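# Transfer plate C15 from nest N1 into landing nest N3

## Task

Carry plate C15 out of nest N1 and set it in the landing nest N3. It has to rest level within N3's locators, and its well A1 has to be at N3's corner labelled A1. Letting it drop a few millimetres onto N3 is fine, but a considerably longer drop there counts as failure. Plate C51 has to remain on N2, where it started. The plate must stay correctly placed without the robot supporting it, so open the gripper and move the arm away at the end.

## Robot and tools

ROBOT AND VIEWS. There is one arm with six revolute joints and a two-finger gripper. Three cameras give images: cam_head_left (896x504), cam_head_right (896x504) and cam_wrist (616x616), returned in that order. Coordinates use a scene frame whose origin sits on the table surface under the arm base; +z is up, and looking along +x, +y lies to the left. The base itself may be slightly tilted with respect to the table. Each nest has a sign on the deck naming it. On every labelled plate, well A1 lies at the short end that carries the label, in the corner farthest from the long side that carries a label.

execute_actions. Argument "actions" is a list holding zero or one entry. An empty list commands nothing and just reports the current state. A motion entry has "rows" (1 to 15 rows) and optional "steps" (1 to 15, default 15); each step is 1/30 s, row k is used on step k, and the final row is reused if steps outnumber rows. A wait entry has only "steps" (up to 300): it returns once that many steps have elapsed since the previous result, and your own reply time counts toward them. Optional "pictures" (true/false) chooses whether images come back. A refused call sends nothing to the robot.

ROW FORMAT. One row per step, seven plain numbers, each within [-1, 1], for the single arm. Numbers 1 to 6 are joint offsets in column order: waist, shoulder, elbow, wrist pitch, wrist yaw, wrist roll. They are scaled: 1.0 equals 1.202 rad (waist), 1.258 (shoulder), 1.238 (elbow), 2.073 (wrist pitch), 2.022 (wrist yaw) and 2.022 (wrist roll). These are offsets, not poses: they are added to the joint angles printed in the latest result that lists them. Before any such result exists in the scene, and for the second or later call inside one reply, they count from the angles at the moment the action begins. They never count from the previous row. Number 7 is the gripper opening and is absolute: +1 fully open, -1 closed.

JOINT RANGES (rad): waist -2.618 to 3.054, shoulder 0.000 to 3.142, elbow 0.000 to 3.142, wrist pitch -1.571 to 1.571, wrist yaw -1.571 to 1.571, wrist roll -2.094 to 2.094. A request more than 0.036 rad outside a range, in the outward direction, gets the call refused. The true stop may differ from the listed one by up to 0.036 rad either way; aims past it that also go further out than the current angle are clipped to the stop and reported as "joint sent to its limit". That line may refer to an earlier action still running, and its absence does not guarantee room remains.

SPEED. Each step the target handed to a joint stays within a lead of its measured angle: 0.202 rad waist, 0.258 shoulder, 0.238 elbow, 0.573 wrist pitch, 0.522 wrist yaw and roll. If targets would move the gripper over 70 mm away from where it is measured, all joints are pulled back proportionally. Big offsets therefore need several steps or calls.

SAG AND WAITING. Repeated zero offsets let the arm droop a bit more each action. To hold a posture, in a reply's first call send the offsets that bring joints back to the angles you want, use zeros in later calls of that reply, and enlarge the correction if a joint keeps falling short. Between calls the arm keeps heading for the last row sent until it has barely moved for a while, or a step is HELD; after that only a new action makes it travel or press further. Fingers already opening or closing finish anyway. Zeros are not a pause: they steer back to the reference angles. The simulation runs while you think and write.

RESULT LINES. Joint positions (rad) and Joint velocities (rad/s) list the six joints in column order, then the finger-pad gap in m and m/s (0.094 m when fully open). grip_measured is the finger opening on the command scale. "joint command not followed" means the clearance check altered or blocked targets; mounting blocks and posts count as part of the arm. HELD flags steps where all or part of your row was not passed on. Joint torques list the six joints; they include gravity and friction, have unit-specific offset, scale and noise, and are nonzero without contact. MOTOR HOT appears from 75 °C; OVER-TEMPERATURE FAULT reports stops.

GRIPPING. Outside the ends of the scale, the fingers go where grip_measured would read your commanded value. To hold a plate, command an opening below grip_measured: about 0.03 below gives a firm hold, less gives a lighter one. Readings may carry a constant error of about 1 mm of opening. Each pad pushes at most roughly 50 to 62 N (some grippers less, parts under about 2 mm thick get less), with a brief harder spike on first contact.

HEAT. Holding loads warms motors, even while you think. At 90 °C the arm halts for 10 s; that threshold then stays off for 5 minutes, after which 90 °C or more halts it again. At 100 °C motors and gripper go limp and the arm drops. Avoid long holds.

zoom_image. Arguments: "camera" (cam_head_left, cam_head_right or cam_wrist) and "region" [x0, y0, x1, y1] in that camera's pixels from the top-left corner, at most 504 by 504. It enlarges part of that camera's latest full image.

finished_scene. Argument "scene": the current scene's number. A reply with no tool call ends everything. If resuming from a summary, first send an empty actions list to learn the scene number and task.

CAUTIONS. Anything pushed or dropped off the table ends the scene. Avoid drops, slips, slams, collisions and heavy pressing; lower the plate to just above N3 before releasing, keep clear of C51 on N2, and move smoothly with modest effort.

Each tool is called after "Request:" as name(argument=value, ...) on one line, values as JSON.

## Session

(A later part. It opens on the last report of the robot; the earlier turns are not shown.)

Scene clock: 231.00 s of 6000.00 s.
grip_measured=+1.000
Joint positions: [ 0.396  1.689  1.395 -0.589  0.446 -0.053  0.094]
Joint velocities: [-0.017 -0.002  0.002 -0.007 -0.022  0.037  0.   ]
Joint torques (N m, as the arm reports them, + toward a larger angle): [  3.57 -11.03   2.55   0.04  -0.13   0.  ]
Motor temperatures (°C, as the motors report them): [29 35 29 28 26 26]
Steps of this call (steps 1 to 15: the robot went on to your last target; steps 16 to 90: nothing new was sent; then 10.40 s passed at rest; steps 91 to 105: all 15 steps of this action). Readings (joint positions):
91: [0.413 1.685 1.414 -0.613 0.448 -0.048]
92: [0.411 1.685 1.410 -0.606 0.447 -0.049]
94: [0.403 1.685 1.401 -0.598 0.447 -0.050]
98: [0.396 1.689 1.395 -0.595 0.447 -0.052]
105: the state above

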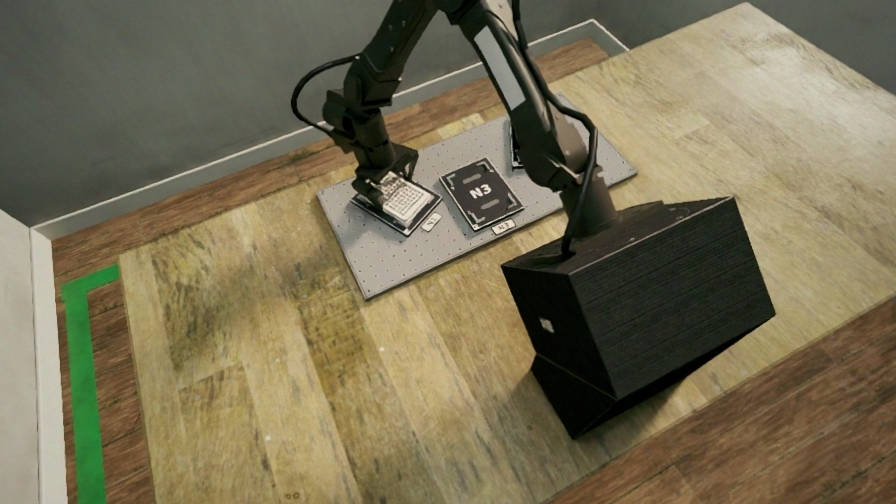

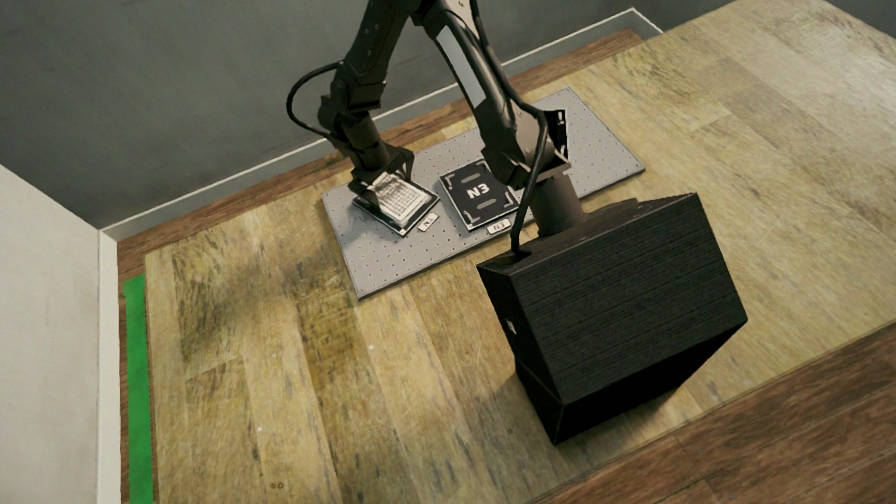

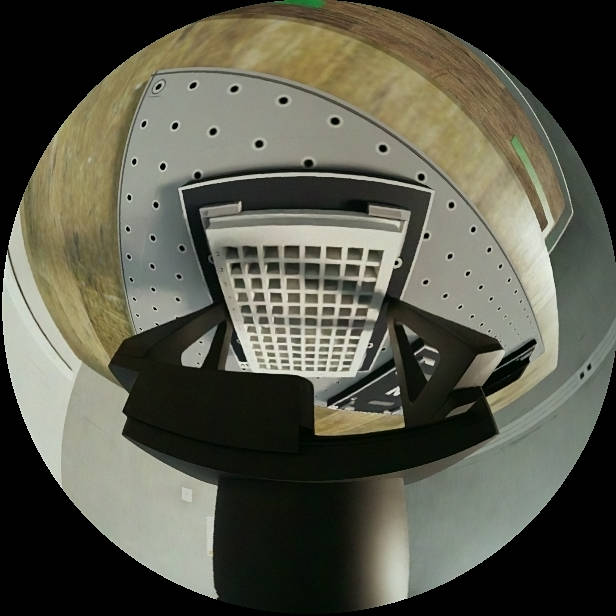

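Request:
execute_actions(actions=[{"rows":[[0.021,0,0,0,0,0,1]],"steps":12}])

Scene clock: 240.13 s of 6000.00 s.
grip_measured=+1.000
Joint positions: [ 0.401  1.689  1.395 -0.588  0.446 -0.053  0.094]
Joint velocities: [-0.007  0.007 -0.012  0.007 -0.007  0.022  0.   ]
Joint torques (N m, as the arm reports them, + toward a larger angle): [  5.2  -10.98   3.17  -0.16  -0.05  -0.02]
Motor temperatures (°C, as the motors report them): [29 36 28 28 26 26]
Steps of this call (steps 1 to 15: the robot went on to your last target; steps 16 to 90: nothing new was sent; then 5.73 s passed at rest; steps 91 to 102: all 12 steps of this action). Readings (joint positions):
91: [0.396 1.689 1.395 -0.588 0.446 -0.053]
92: [0.397 1.689 1.395 -0.588 0.446 -0.053]
94: [0.399 1.689 1.395 -0.588 0.446 -0.053]
98: [0.401 1.689 1.395 -0.588 0.446 -0.053]
102: the state above

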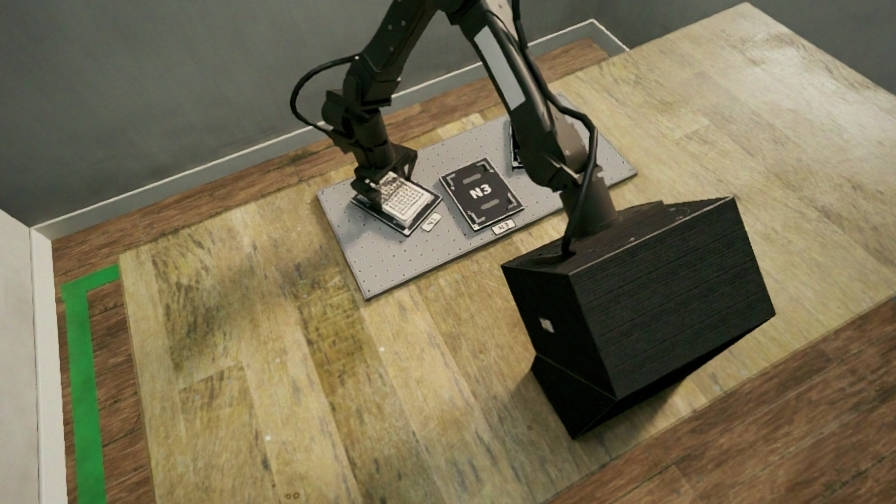

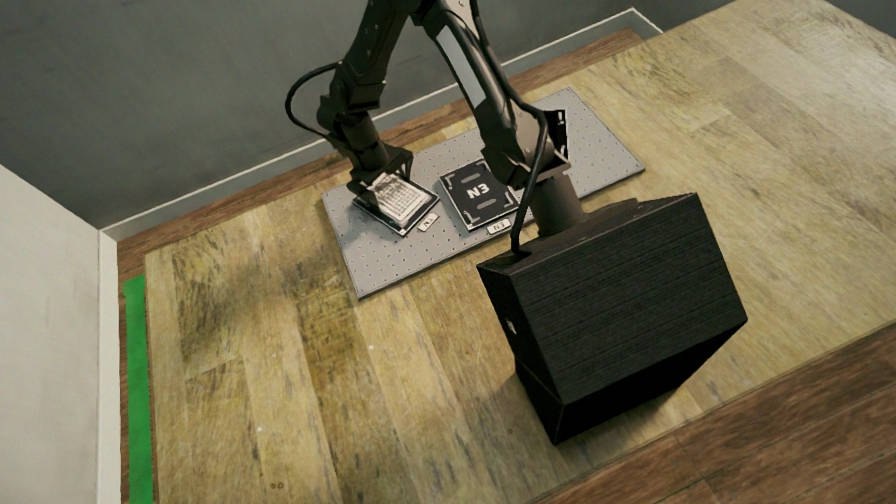

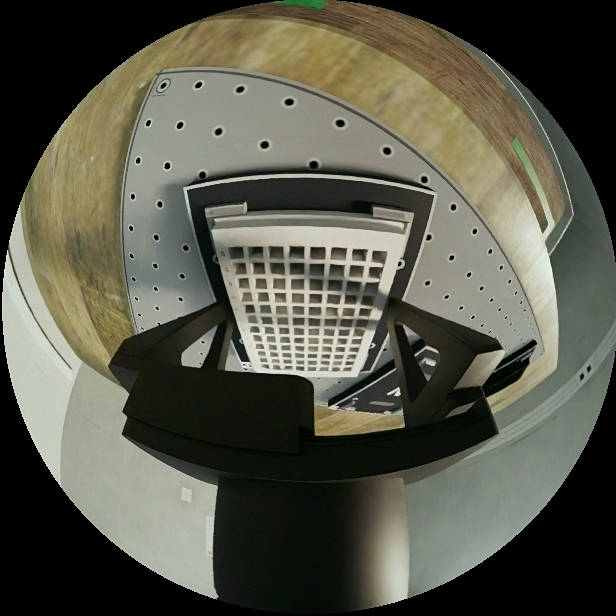

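Request:
execute_actions(actions=[{"rows":[[0.024,0,0,0,0,0,1],[0.024,0,0,0,0,0,1],[0.024,0,0,0,0,0,1],[0.024,0,0,0,0,0,1],[0.024,0,0,0,0,0,1],[0.024,0,0,0,0,0,1],[0.024,0,0,0,0,0,1],[0.024,0.004,-0.02,0.014,0,0,1]],"steps":15}])

Request:
zoom_image(camera="cam_head_left", region=[310, 110, 470, 250])

Scene clock: 248.93 s of 6000.00 s.
grip_measured=+1.000
Joint positions: [ 0.411  1.689  1.383 -0.579  0.446 -0.053  0.094]
Joint velocities: [ 0.002 -0.012 -0.002 -0.037 -0.066 -0.022  0.   ]
Joint torques (N m, as the arm reports them, + toward a larger angle): [  5.23 -10.45   2.06  -0.03  -0.05   0.01]
Motor temperatures (°C, as the motors report them): [29 36 28 28 26 26]
Steps of this call (steps 1 to 15: the robot went on to your last target; steps 16 to 90: nothing new was sent; then 5.30 s passed at rest; steps 91 to 105: all 15 steps of this action). Readings (joint positions):
91: [0.402 1.689 1.395 -0.588 0.446 -0.053]
92: [0.403 1.689 1.395 -0.588 0.446 -0.053]
94: [0.407 1.689 1.395 -0.588 0.446 -0.053]
98: [0.411 1.689 1.394 -0.586 0.446 -0.053]
105: the state above

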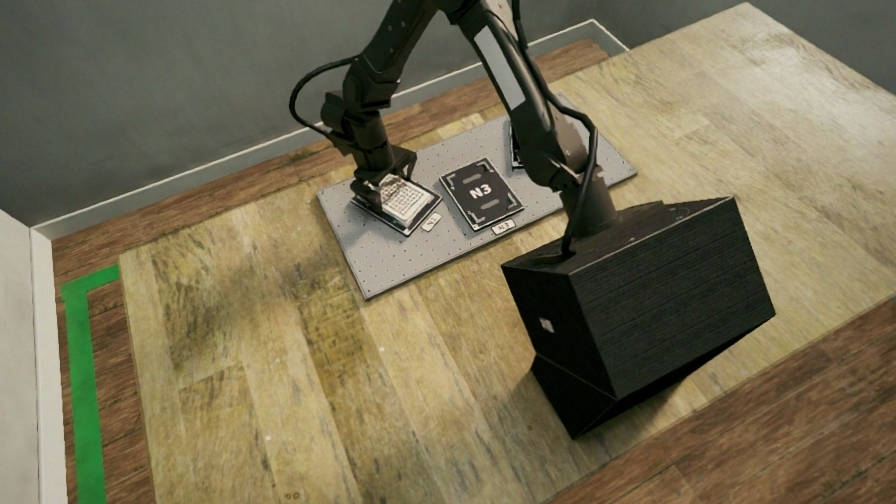

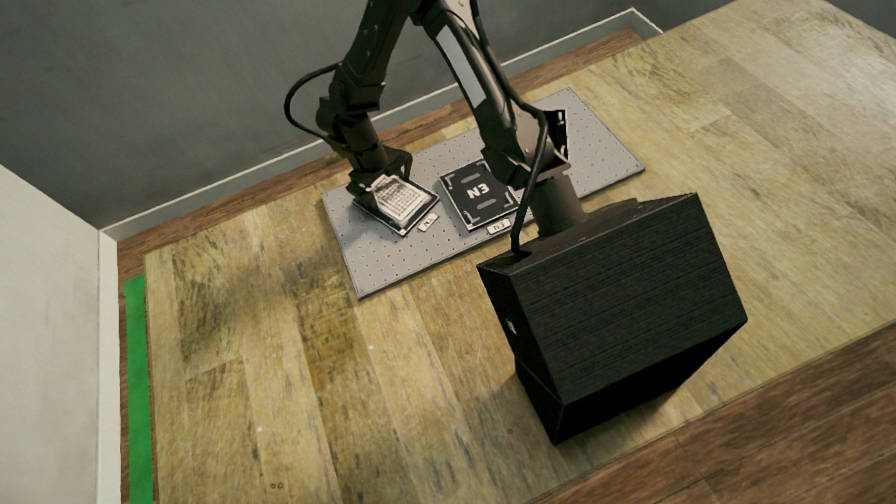

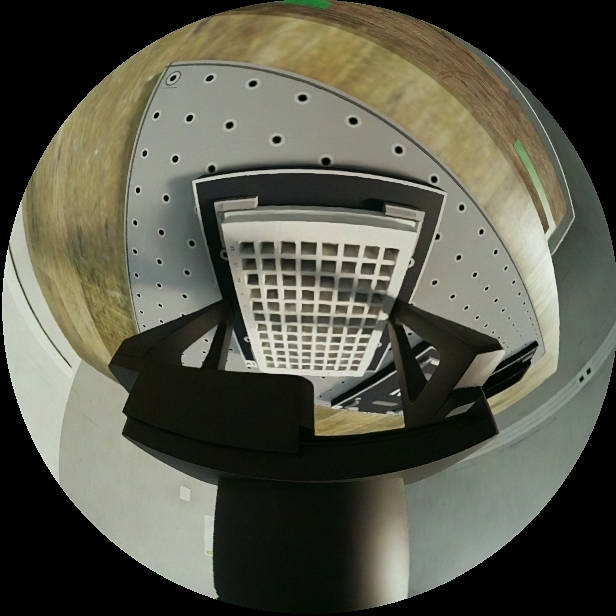

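Region (310, 110, 470, 250) of cam_head_left's 896x504 image, scaled by 3.150, with more detail than that image has; it fills the top 441 rows of this view, and the rest is white.

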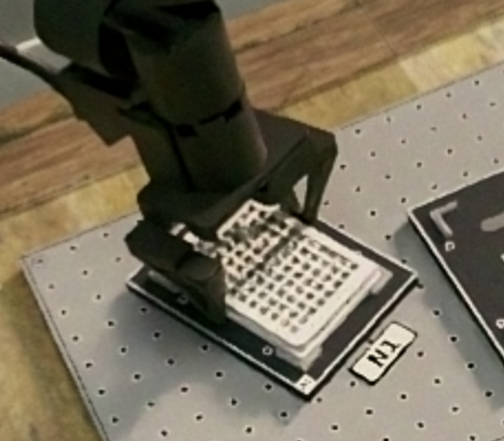

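Request:
execute_actions(actions=[{"rows":[[0.01,-0.008,0,0,0,0,0.76]],"steps":15}])

Request:
zoom_image(camera="cam_wrist", region=[170, 170, 450, 400])

Scene clock: 255.73 s of 6000.00 s.
grip_measured=+0.772
Joint positions: [ 0.409  1.689  1.383 -0.576  0.457 -0.053  0.083]
Joint velocities: [ 0.002  0.007 -0.002 -0.051  0.081  0.007  0.   ]
Joint torques (N m, as the arm reports them, + toward a larger angle): [  4.48 -11.63   3.06  -0.2   -0.09   0.02]
Motor temperatures (°C, as the motors report them): [29 36 28 28 26 26]
Steps of this call (steps 1 to 15: the robot went on to your last target; steps 16 to 90: nothing new was sent; then 3.30 s passed at rest; steps 91 to 105: all 15 steps of this action). Readings (joint positions):
91: [0.411 1.689 1.383 -0.576 0.447 -0.053]
92: [0.409 1.689 1.383 -0.576 0.457 -0.053]
94: [0.409 1.689 1.383 -0.576 0.457 -0.053]
98: [0.409 1.689 1.383 -0.576 0.457 -0.053]
105: the state above

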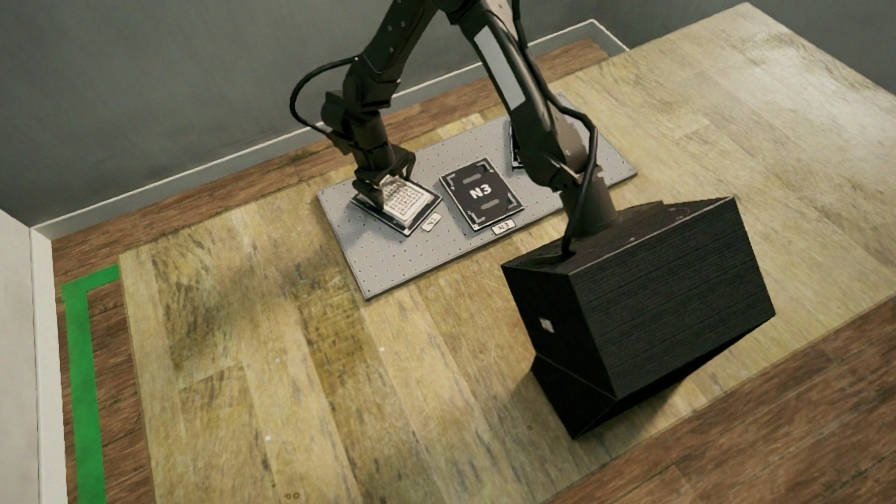

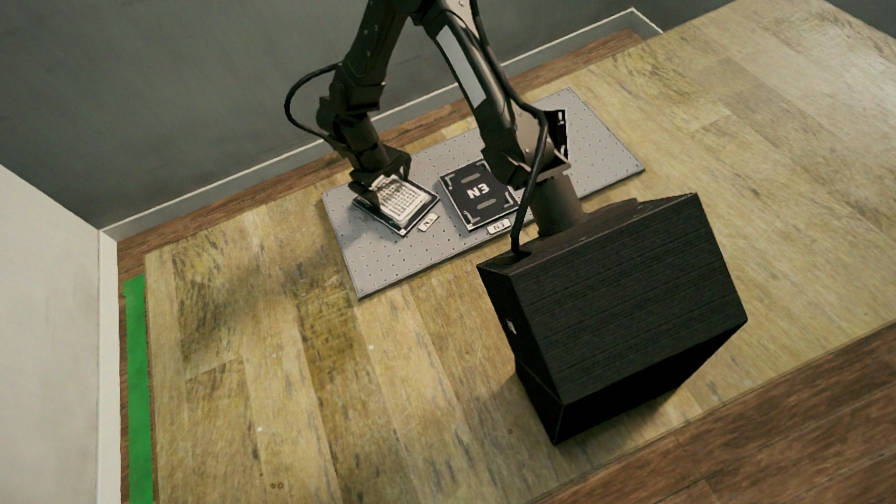

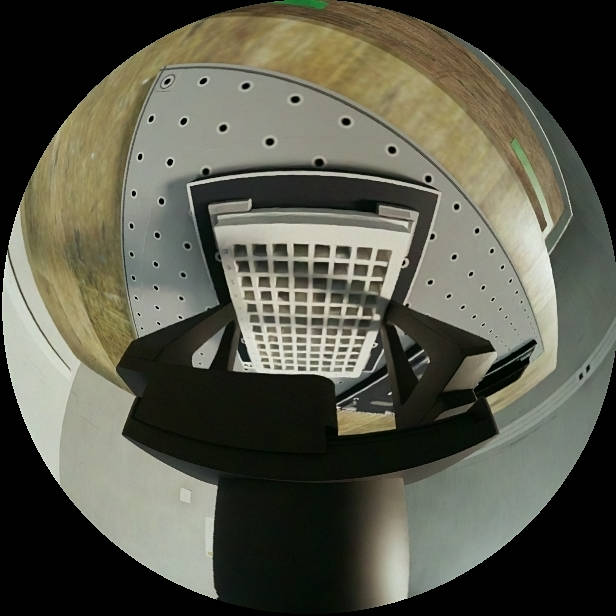

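Region (170, 170, 450, 400) of cam_wrist's 616x616 image, scaled by 1.800, with more detail than that image has; it fills the top 414 rows of this view, and the rest is white.

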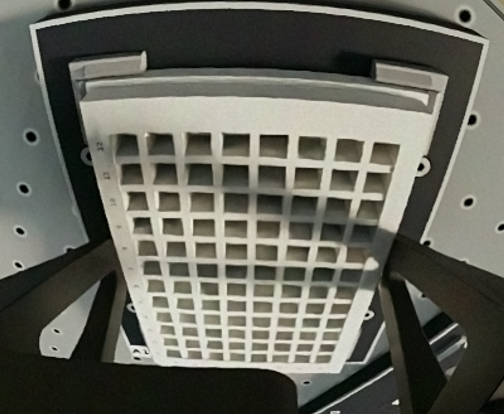

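Request:
execute_actions(actions=[{"rows":[[0.01,-0.008,0,0,0,0,0.735]],"steps":10}], pictures=false)

Request:
execute_actions(actions=[{"rows":[[0.02,-0.02,0,-0.007,0,0,0.735],[0.025,-0.03,0,-0.012,0,0.005,0.735],[0.03,-0.04,0,-0.017,0.004,0.008,0.735],[0.035,-0.045,0,-0.02,0.006,0.01,0.735],[0.04,-0.05,0,-0.024,0.008,0.013,0.735],[0.045,-0.056,0,-0.027,0.009,0.015,0.735],[0.05,-0.062,0,-0.03,0.011,0.018,0.735],[0.055,-0.07,0,-0.034,0.012,0.02,0.735]],"steps":15}])

Scene clock: 266.07 s of 6000.00 s.
grip_measured=+0.753
Joint positions: [ 0.409  1.689  1.383 -0.576  0.457 -0.053  0.082]
Joint velocities: [-0.002 -0.002  0.002 -0.051 -0.007 -0.022 -0.001]
Joint torques (N m, as the arm reports them, + toward a larger angle): [  4.57 -11.81   3.38  -0.18  -0.04   0.03]
Motor temperatures (°C, as the motors report them): [29 36 28 28 26 26]
Steps of this call (steps 1 to 15: the robot went on to your last target; steps 16 to 90: nothing new was sent; then 7.00 s passed at rest; steps 91 to 100: all 10 steps of this action). Readings (joint positions):
91: [0.409 1.689 1.383 -0.576 0.457 -0.053]
92: [0.409 1.689 1.383 -0.576 0.457 -0.053]
94: [0.409 1.689 1.383 -0.576 0.457 -0.053]
98: [0.409 1.689 1.383 -0.576 0.457 -0.053]
100: the state above

Scene clock: 266.57 s of 6000.00 s.
grip_measured=+0.753
Joint positions: [ 0.459  1.618  1.383 -0.627  0.473 -0.021  0.082]
Joint velocities: [-0.022 -0.002 -0.007 -0.125 -0.051  0.022 -0.001]
Joint torques (N m, as the arm reports them, + toward a larger angle): [  4.84 -12.11   3.46  -0.21  -0.03   0.05]
Motor temperatures (°C, as the motors report them): [29 36 28 28 26 26]
Steps of this call (steps 1 to 15: all 15 steps of this action). Readings (joint positions):
1: [0.409 1.689 1.383 -0.576 0.457 -0.053]
2: [0.409 1.688 1.383 -0.577 0.457 -0.053]
4: [0.414 1.681 1.383 -0.586 0.460 -0.049]
8: [0.440 1.647 1.383 -0.610 0.468 -0.035]
15: the state above

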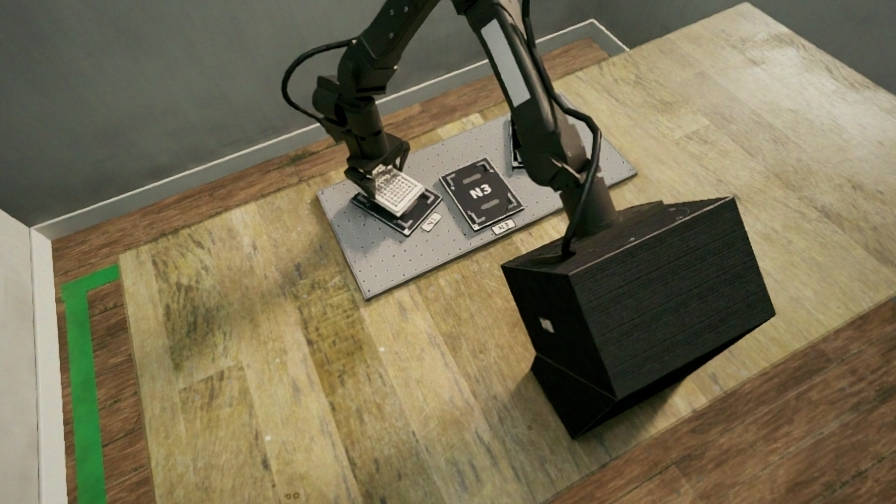

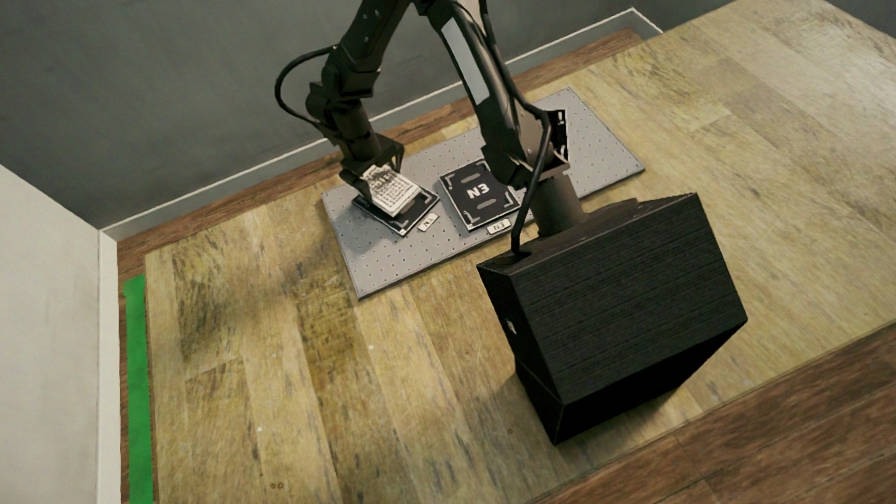

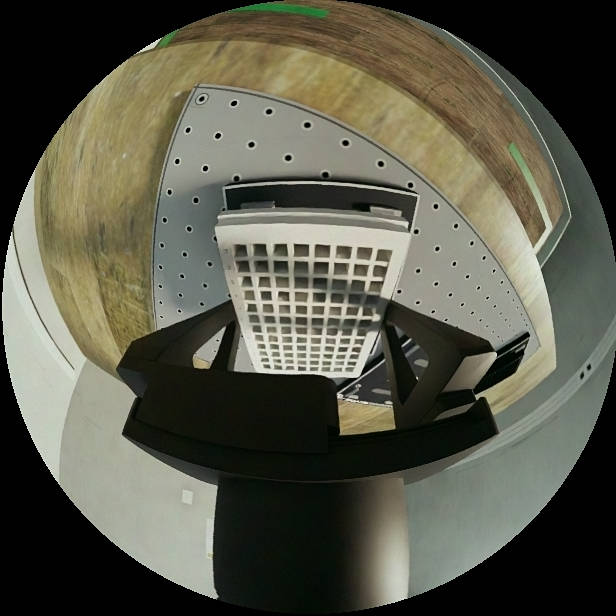

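Request:
execute_actions(actions=[{"rows":[[-0.03,-0.08,-0.05,0,-0.01,0.03,0.72],[-0.06,-0.12,-0.1,0.01,-0.02,0.05,0.72],[-0.09,-0.16,-0.14,0.02,-0.03,0.07,0.72],[-0.11,-0.19,-0.18,0.03,-0.04,0.09,0.72],[-0.13,-0.21,-0.21,0.04,-0.05,0.11,0.72],[-0.15,-0.23,-0.24,0.05,-0.06,0.13,0.72],[-0.17,-0.25,-0.27,0.06,-0.07,0.15,0.72],[-0.19,-0.27,-0.3,0.07,-0.08,0.17,0.72],[-0.21,-0.29,-0.33,0.075,-0.085,0.18,0.72],[-0.23,-0.3,-0.36,0.08,-0.09,0.2,0.72],[-0.25,-0.31,-0.39,0.09,-0.1,0.21,0.72],[-0.27,-0.32,-0.41,0.095,-0.105,0.22,0.72],[-0.285,-0.33,-0.43,0.1,-0.11,0.23,0.72],[-0.295,-0.335,-0.45,0.107,-0.118,0.243,0.72]],"steps":15}], pictures=false)

Request:
execute_actions(actions=[{"steps":20}])

Scene clock: 312.07 s of 6000.00 s.
grip_measured=+0.749
Joint positions: [ 0.12   1.224  0.863 -0.465  0.293  0.374  0.082]
Joint velocities: [-0.408 -0.071 -0.672  0.081 -0.33   0.637  0.   ]
Joint torques (N m, as the arm reports them, + toward a larger angle): [  1.63 -10.63   3.4    0.23  -0.12   0.03]
Motor temperatures (°C, as the motors report them): [30 38 28 27 26 26]
Steps of this call (steps 1 to 15: the robot went on to your last target; steps 16 to 90: nothing new was sent; then 42.00 s passed at rest; steps 91 to 105: all 15 steps of this action). Readings (joint positions):
91: [0.455 1.610 1.375 -0.629 0.471 -0.011]
92: [0.446 1.587 1.348 -0.616 0.460 0.002]
94: [0.400 1.502 1.256 -0.597 0.433 0.045]
98: [0.264 1.335 1.093 -0.561 0.391 0.170]
105: the state above

Scene clock: 312.73 s of 6000.00 s.
grip_measured=+0.749
Joint positions: [ 0.106  1.219  0.827 -0.42   0.238  0.463  0.082]
Joint velocities: [0.002 0.007 0.027 0.022 0.051 0.007 0.   ]
Joint torques (N m, as the arm reports them, + toward a larger angle): [  0.72 -10.35   2.72  -0.05   0.04   0.03]
Motor temperatures (°C, as the motors report them): [30 38 28 27 26 26]
Steps of this call (steps 1 to 20: the robot went on to your last target). Readings (joint positions):
1: [0.111 1.223 0.845 -0.464 0.284 0.393]
2: [0.106 1.223 0.833 -0.464 0.276 0.408]
4: [0.106 1.223 0.827 -0.461 0.261 0.428]
8: [0.106 1.220 0.827 -0.435 0.246 0.449]
20: the state above

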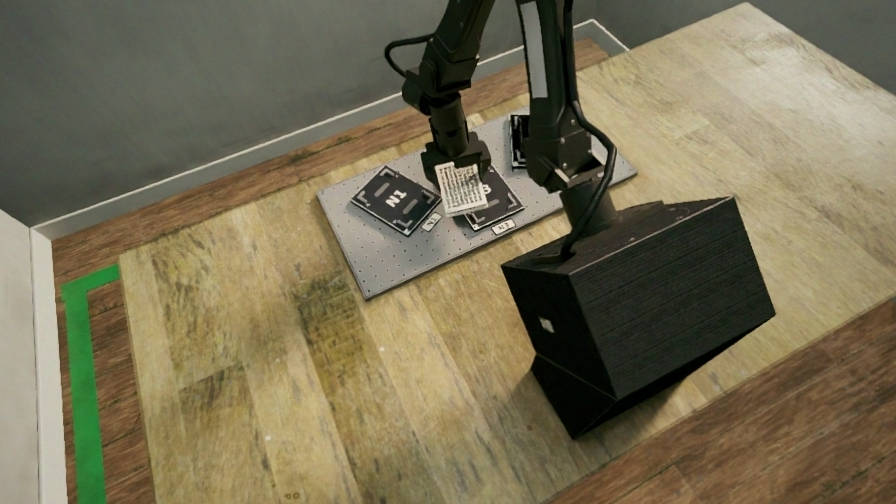

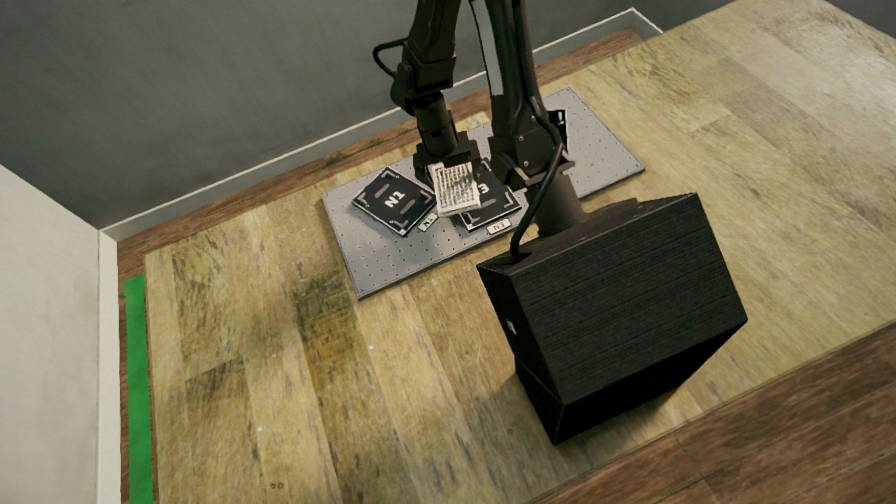

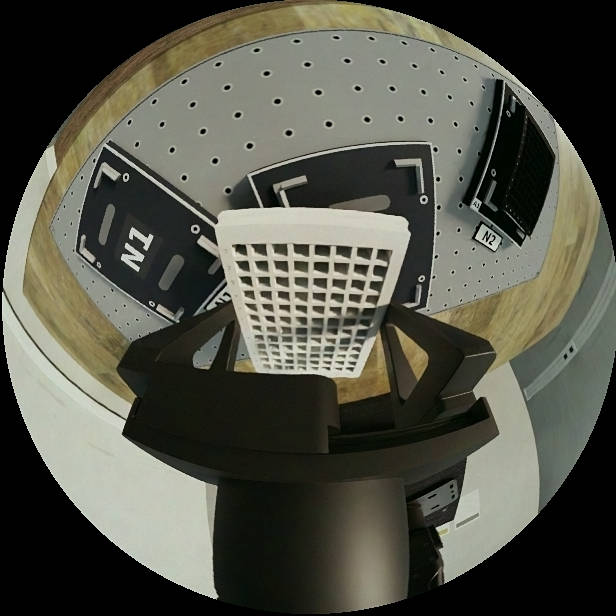

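Request:
execute_actions(actions=[{"rows":[[-0.05,0.012,0.01,0.008,-0.02,-0.05,0.72],[-0.08,0.02,0.015,0.013,-0.03,-0.08,0.72],[-0.11,0.027,0.02,0.018,-0.042,-0.11,0.72],[-0.15,0.036,0.025,0.024,-0.057,-0.145,0.72]],"steps":15}], pictures=false)

Request:
execute_actions(actions=[{"steps":12}])

Scene clock: 335.57 s of 6000.00 s.
grip_measured=+0.749
Joint positions: [-0.077  1.264  0.831 -0.387  0.133  0.189  0.082]
Joint velocities: [-0.012  0.007 -0.012 -0.051 -0.11  -0.081 -0.   ]
Joint torques (N m, as the arm reports them, + toward a larger angle): [ 0.79 -8.64  4.29 -0.11 -0.09 -0.02]
Motor temperatures (°C, as the motors report them): [29 37 28 27 26 26]
Steps of this call (steps 1 to 15: the robot went on to your last target; steps 16 to 90: nothing new was sent; then 19.33 s passed at rest; steps 91 to 105: all 15 steps of this action). Readings (joint positions):
91: [0.100 1.220 0.827 -0.419 0.229 0.451]
92: [0.082 1.222 0.827 -0.417 0.215 0.425]
94: [0.017 1.236 0.828 -0.406 0.184 0.352]
98: [-0.075 1.264 0.831 -0.394 0.161 0.248]
105: the state above

Scene clock: 335.97 s of 6000.00 s.
grip_measured=+0.749
Joint positions: [-0.077  1.264  0.831 -0.385  0.127  0.175  0.082]
Joint velocities: [ 0.002 -0.007  0.007 -0.007 -0.007 -0.007  0.   ]
Joint torques (N m, as the arm reports them, + toward a larger angle): [ 0.68 -8.7   4.33 -0.14 -0.02 -0.07]
Motor temperatures (°C, as the motors report them): [29 37 28 27 26 26]
Steps of this call (steps 1 to 12: the robot went on to your last target). Readings (joint positions):
1: [-0.077 1.264 0.831 -0.387 0.132 0.186]
2: [-0.077 1.264 0.831 -0.386 0.130 0.184]
4: [-0.077 1.264 0.831 -0.386 0.129 0.180]
8: [-0.077 1.264 0.831 -0.385 0.127 0.177]
12: the state above

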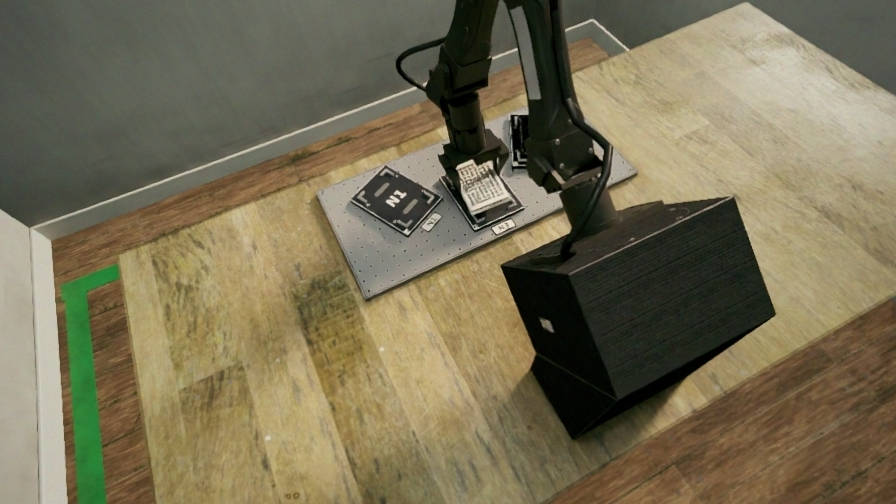

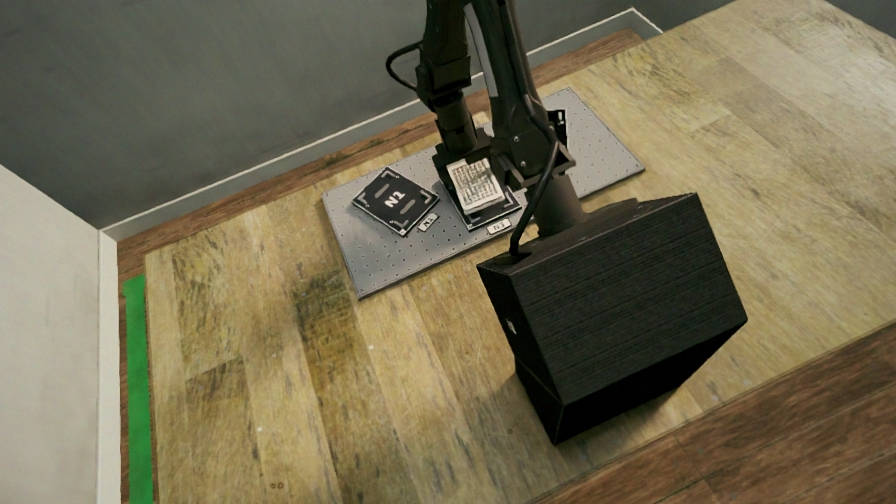

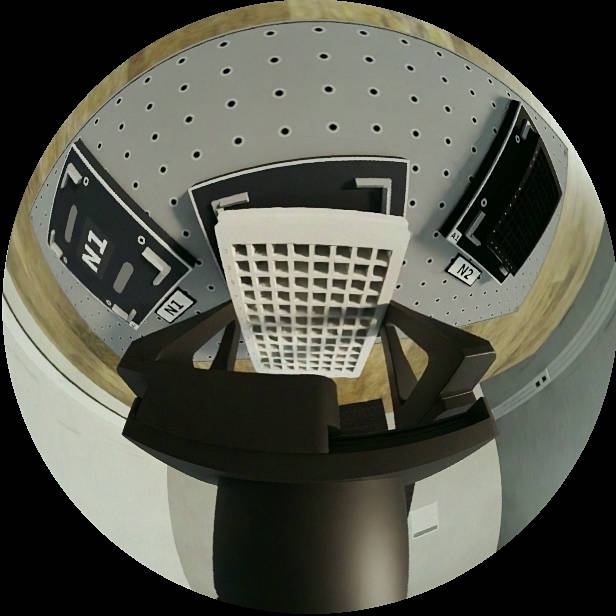

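Request:
execute_actions(actions=[{"rows":[[0,0.032,0.036,0.011,0,-0.068,0.72]],"steps":15}])

Scene clock: 347.57 s of 6000.00 s.
grip_measured=+0.749
Joint positions: [-0.077  1.302  0.852 -0.376  0.127  0.047  0.082]
Joint velocities: [-0.017  0.002 -0.007 -0.037  0.007 -0.022 -0.001]
Joint torques (N m, as the arm reports them, + toward a larger angle): [ 0.48 -8.81  3.87 -0.15  0.   -0.08]
Motor temperatures (°C, as the motors report them): [29 36 29 27 26 26]
Steps of this call (steps 1 to 30: the robot went on to your last target; steps 31 to 90: nothing new was sent; then 8.10 s passed at rest; steps 91 to 105: all 15 steps of this action). Readings (joint positions):
91: [-0.077 1.267 0.834 -0.386 0.127 0.157]
92: [-0.077 1.277 0.841 -0.385 0.127 0.134]
94: [-0.077 1.294 0.851 -0.379 0.127 0.100]
98: [-0.077 1.302 0.852 -0.376 0.127 0.066]
105: the state above

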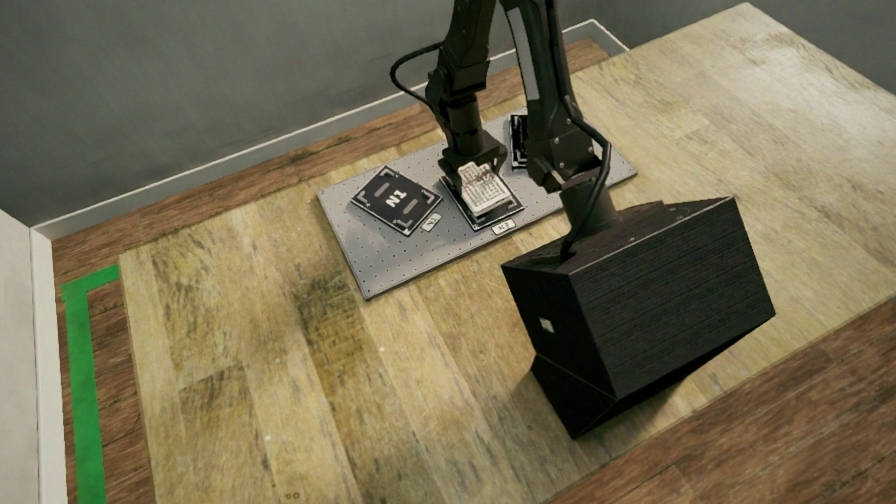

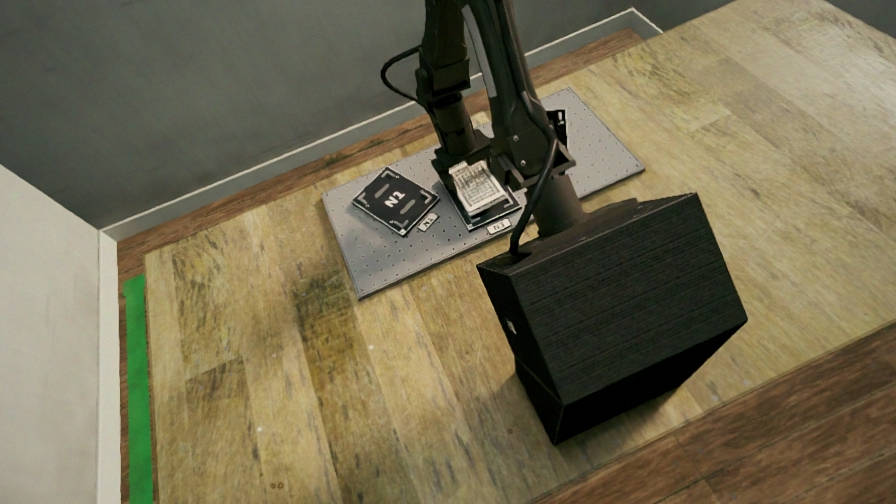

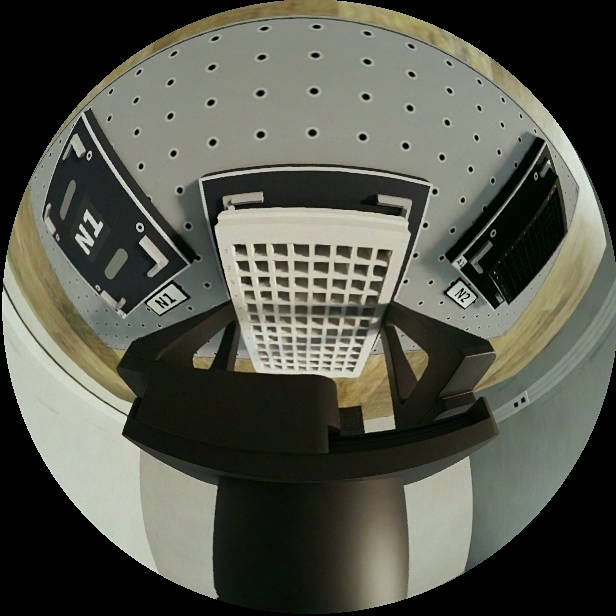

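Request:
execute_actions(actions=[{"rows":[[0,0.012,0.01,0.007,0,0,0.72],[0,0.018,0.01,0.011,0,0,0.72],[0,0.024,0.01,0.016,0,0,0.72]],"steps":12}])

Request:
zoom_image(camera="cam_wrist", region=[170, 140, 450, 340])

Scene clock: 360.13 s of 6000.00 s.
grip_measured=+0.749
Joint positions: [-0.077  1.328  0.852 -0.361  0.127  0.042  0.082]
Joint velocities: [-0.002 -0.007  0.007 -0.051 -0.007 -0.022 -0.002]
Joint torques (N m, as the arm reports them, + toward a larger angle): [ 0.49 -8.5   2.96 -0.1   0.01  0.05]
Motor temperatures (°C, as the motors report them): [29 36 29 27 26 26]
Steps of this call (steps 1 to 15: the robot went on to your last target; steps 16 to 90: nothing new was sent; then 9.17 s passed at rest; steps 91 to 102: all 12 steps of this action). Readings (joint positions):
91: [-0.077 1.302 0.852 -0.376 0.127 0.042]
92: [-0.077 1.305 0.852 -0.374 0.127 0.042]
94: [-0.077 1.316 0.852 -0.366 0.127 0.042]
98: [-0.077 1.328 0.852 -0.361 0.127 0.042]
102: the state above

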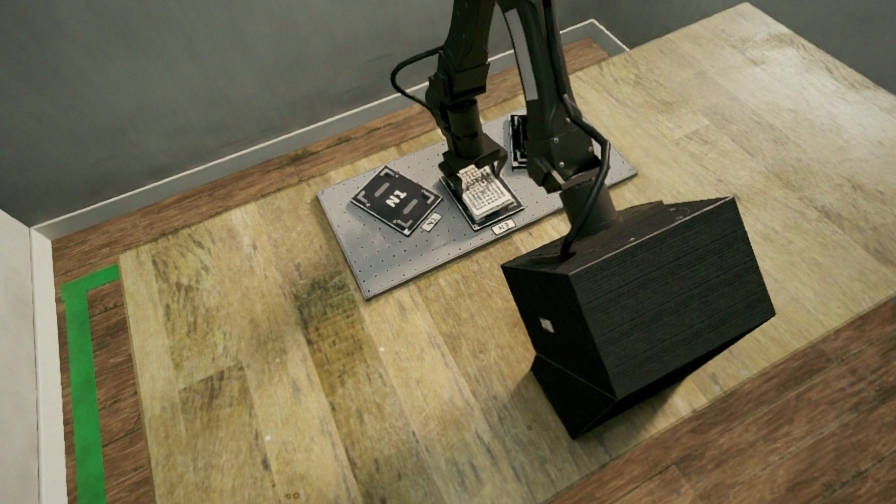

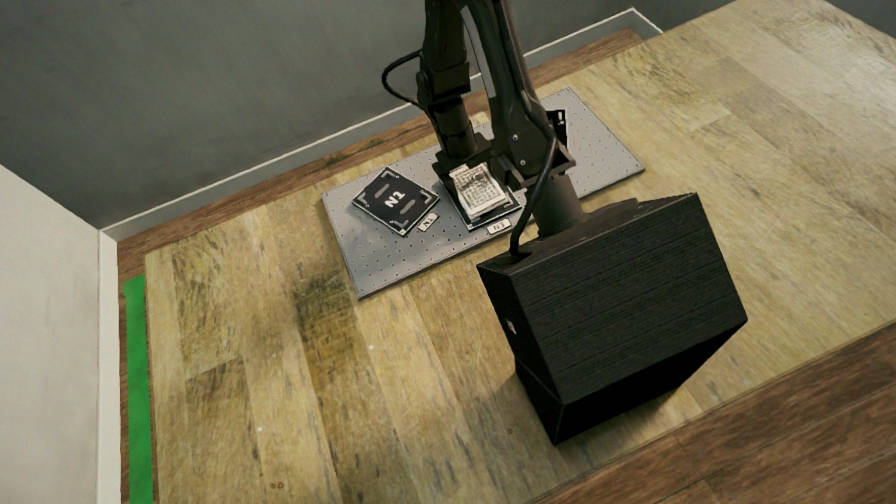

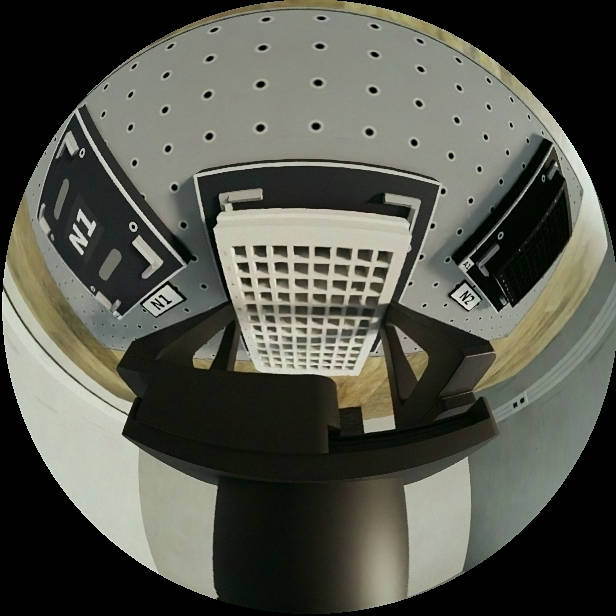

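Region (170, 140, 450, 340) of cam_wrist's 616x616 image, scaled by 1.800, with more detail than that image has; it fills the top 360 rows of this view, and the rest is white.

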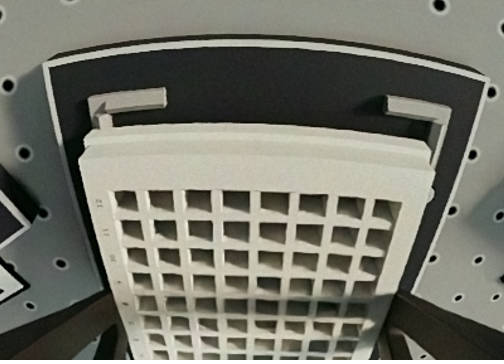

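Request:
execute_actions(actions=[{"rows":[[0,0,0.01,0.011,0.008,0,0.72]],"steps":12}])

Request:
zoom_image(camera="cam_wrist", region=[170, 140, 450, 340])

Scene clock: 374.80 s of 6000.00 s.
grip_measured=+0.749
Joint positions: [-0.077  1.328  0.852 -0.361  0.127  0.042  0.082]
Joint velocities: [ 0.002  0.002 -0.007  0.022 -0.007  0.081  0.001]
Joint torques (N m, as the arm reports them, + toward a larger angle): [ 0.55 -9.    3.13 -0.04  0.12  0.01]
Motor temperatures (°C, as the motors report them): [28 36 29 27 26 26]
Steps of this call (steps 1 to 15: the robot went on to your last target; steps 16 to 90: nothing new was sent; then 11.27 s passed at rest; steps 91 to 102: all 12 steps of this action). Readings (joint positions):
91: [-0.077 1.328 0.852 -0.361 0.127 0.042]
92: [-0.077 1.328 0.852 -0.361 0.127 0.042]
94: [-0.077 1.328 0.852 -0.361 0.127 0.042]
98: [-0.077 1.328 0.852 -0.361 0.127 0.042]
102: the state above

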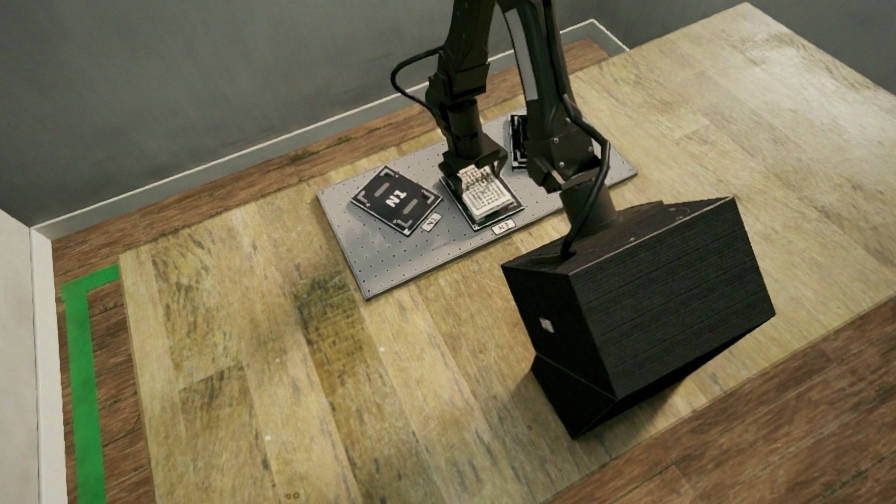

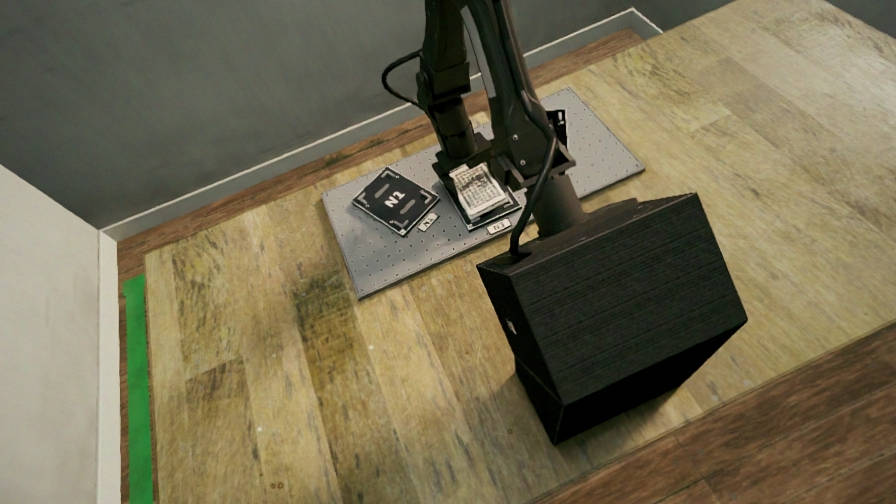

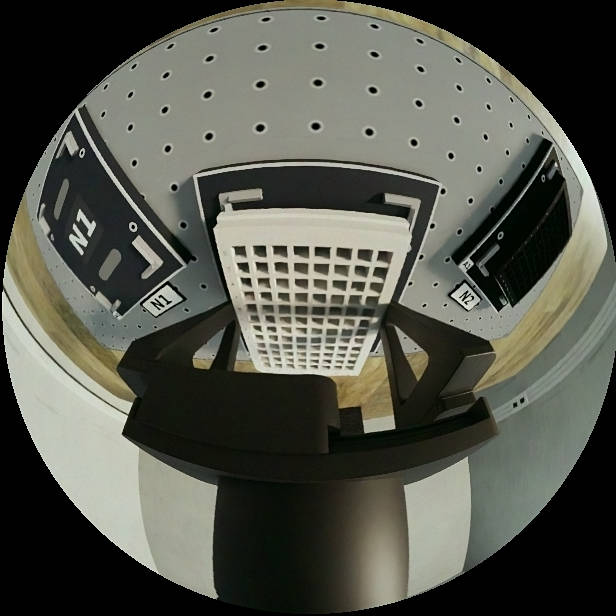

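Region (170, 140, 450, 340) of cam_wrist's 616x616 image, scaled by 1.800, with more detail than that image has; it fills the top 360 rows of this view, and the rest is white.

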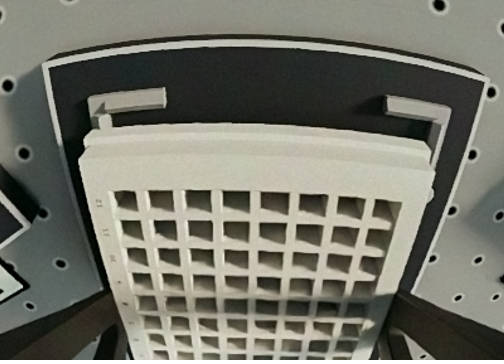

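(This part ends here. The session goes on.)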